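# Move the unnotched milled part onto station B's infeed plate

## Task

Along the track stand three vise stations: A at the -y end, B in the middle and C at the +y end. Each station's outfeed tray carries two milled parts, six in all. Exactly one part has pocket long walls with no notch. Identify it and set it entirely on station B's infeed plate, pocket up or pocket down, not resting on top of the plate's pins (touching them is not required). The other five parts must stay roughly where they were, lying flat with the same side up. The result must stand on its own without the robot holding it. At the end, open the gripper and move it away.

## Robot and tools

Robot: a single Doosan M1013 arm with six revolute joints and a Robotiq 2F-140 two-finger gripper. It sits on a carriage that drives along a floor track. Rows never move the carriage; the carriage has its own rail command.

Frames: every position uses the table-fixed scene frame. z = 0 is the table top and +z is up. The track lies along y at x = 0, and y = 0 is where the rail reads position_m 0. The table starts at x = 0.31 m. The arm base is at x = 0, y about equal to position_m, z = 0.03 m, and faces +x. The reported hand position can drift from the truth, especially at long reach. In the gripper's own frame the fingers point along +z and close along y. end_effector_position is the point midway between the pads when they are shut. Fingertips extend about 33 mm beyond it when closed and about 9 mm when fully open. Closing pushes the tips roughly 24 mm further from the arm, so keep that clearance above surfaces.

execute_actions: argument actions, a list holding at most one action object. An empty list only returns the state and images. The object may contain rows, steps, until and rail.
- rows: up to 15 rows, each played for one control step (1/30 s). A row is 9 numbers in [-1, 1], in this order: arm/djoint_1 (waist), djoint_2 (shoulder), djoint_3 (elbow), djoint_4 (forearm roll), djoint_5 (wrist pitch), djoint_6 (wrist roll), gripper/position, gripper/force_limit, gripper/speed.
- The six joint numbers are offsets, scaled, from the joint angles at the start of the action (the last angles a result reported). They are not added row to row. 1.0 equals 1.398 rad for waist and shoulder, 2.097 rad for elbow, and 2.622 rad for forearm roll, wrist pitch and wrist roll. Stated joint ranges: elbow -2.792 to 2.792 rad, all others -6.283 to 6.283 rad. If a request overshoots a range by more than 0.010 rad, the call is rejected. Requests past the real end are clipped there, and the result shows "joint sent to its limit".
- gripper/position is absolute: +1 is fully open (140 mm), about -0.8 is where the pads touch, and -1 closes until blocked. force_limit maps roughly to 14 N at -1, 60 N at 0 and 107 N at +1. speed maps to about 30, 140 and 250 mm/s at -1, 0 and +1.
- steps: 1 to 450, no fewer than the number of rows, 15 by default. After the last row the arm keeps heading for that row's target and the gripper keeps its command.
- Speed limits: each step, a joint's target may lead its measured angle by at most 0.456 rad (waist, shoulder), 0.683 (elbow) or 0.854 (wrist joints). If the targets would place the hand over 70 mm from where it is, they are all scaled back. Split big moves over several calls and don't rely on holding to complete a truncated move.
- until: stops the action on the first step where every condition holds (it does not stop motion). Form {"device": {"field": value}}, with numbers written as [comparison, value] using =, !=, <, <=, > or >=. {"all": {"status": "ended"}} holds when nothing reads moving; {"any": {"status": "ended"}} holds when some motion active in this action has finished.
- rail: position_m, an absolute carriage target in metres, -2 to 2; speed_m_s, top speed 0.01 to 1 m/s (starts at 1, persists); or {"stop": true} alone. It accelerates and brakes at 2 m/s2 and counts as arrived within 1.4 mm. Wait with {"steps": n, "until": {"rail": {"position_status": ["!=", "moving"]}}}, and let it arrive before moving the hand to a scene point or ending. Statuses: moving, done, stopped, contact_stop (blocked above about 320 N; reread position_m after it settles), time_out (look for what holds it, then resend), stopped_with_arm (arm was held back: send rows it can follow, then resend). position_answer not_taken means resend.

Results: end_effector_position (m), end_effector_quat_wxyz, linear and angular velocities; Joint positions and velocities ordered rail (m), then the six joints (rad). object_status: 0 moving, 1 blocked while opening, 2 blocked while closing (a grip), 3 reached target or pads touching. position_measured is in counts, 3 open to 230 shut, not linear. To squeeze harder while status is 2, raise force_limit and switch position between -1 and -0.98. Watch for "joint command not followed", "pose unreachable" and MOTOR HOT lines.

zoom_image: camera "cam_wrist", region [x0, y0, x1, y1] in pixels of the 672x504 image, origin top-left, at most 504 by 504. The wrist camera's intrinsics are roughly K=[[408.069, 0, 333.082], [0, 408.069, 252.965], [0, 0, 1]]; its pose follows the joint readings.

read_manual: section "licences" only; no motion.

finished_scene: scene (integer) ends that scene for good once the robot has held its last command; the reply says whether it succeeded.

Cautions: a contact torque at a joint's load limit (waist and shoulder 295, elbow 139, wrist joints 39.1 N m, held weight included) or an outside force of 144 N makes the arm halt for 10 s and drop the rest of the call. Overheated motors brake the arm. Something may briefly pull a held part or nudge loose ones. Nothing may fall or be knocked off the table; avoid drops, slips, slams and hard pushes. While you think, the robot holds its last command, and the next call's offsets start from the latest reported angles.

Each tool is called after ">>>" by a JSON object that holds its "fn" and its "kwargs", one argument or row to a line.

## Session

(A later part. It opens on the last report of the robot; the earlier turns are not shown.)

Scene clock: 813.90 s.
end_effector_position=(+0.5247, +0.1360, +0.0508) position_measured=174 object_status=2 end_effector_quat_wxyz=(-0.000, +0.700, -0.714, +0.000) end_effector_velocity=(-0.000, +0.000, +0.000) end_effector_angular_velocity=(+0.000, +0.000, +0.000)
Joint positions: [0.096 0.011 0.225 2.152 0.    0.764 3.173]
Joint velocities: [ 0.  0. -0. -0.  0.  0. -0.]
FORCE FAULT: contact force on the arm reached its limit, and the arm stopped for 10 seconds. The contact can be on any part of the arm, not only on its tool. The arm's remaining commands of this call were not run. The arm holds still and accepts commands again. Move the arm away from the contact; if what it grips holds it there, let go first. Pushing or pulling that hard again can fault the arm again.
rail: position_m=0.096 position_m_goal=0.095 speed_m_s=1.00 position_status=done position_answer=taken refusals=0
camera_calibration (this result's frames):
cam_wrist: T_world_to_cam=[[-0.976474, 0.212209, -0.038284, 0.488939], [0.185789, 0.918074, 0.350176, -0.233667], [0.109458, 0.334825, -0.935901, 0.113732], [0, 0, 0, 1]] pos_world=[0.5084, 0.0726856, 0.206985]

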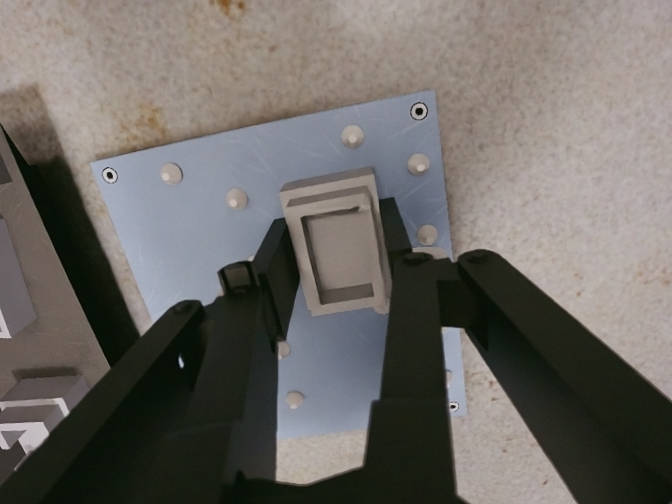

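>>> {"fn": "execute_actions", "kwargs": {
  "actions": [
    {"rows": [[0,0,0,0,0,0,-0.05,0,0],[0,0,0,0,0,0,-0.05,0,0],[0,0,0,0,0,0,-0.05,0,0],[0,0,0,0,0,0,-0.05,0,0],[0,0,0,0,0,0,-0.05,0,0],[0,0,0,0,0,0,-0.05,0,0],[0,0,0,0,0,0,-0.05,0,0],[0,-0.002,-0.001,0,0.002,0,-0.05,0,0],[0,-0.008,-0.004,0,0.008,0,-0.05,0,0],[0,-0.020,-0.011,0,0.019,0,-0.05,0,0],[0,-0.038,-0.020,0,0.037,0,-0.05,0,0],[0,-0.060,-0.032,0,0.058,0,-0.05,0,0],[0,-0.084,-0.045,0,0.081,0,-0.05,0,0],[0,-0.106,-0.057,0,0.102,0,-0.05,0,0],[0,-0.1204,-0.0648,0,0.1163,0,-0.05,0,0]], "steps": 28}
  ]
}}

Scene clock: 835.30 s.
end_effector_position=(+0.5244, +0.1360, +0.1997) position_measured=135 object_status=3 end_effector_quat_wxyz=(+0.000, +0.700, -0.714, -0.000) end_effector_velocity=(+0.000, +0.000, +0.001) end_effector_angular_velocity=(+0.000, -0.001, +0.000)
Joint positions: [0.096 0.011 0.057 2.017 0.    1.069 3.173]
Joint velocities: [ 0.     0.    -0.001 -0.001 -0.     0.    -0.   ]
rail: position_m=0.096 position_m_goal=0.095 speed_m_s=1.00 position_status=done position_answer=taken refusals=0
camera_calibration (this result's frames):
cam_wrist: T_world_to_cam=[[-0.976519, 0.212146, -0.0374735, 0.494185], [0.186015, 0.918071, 0.350062, -0.285862], [0.108668, 0.334872, -0.935976, 0.253564], [0, 0, 0, 1]] pos_world=[0.508202, 0.0726907, 0.355919]

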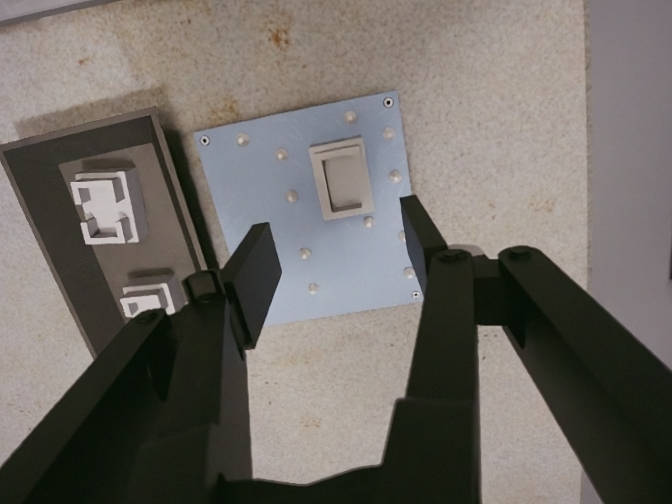

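>>> {"fn": "zoom_image", "kwargs": {
  "camera": "cam_wrist",
  "region": [260, 90, 420, 250]
}}

Region (260, 90, 420, 250) of cam_wrist's 672x504 image, scaled by 3.150, with more detail than that image has.

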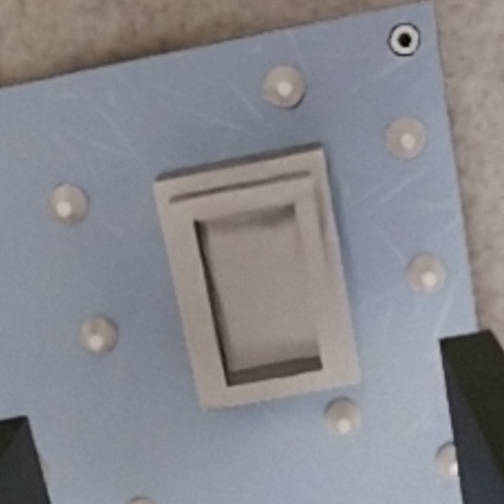

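>>> {"fn": "finished_scene", "kwargs": {
  "scene": 1
}}

The scene is finished: the task was done.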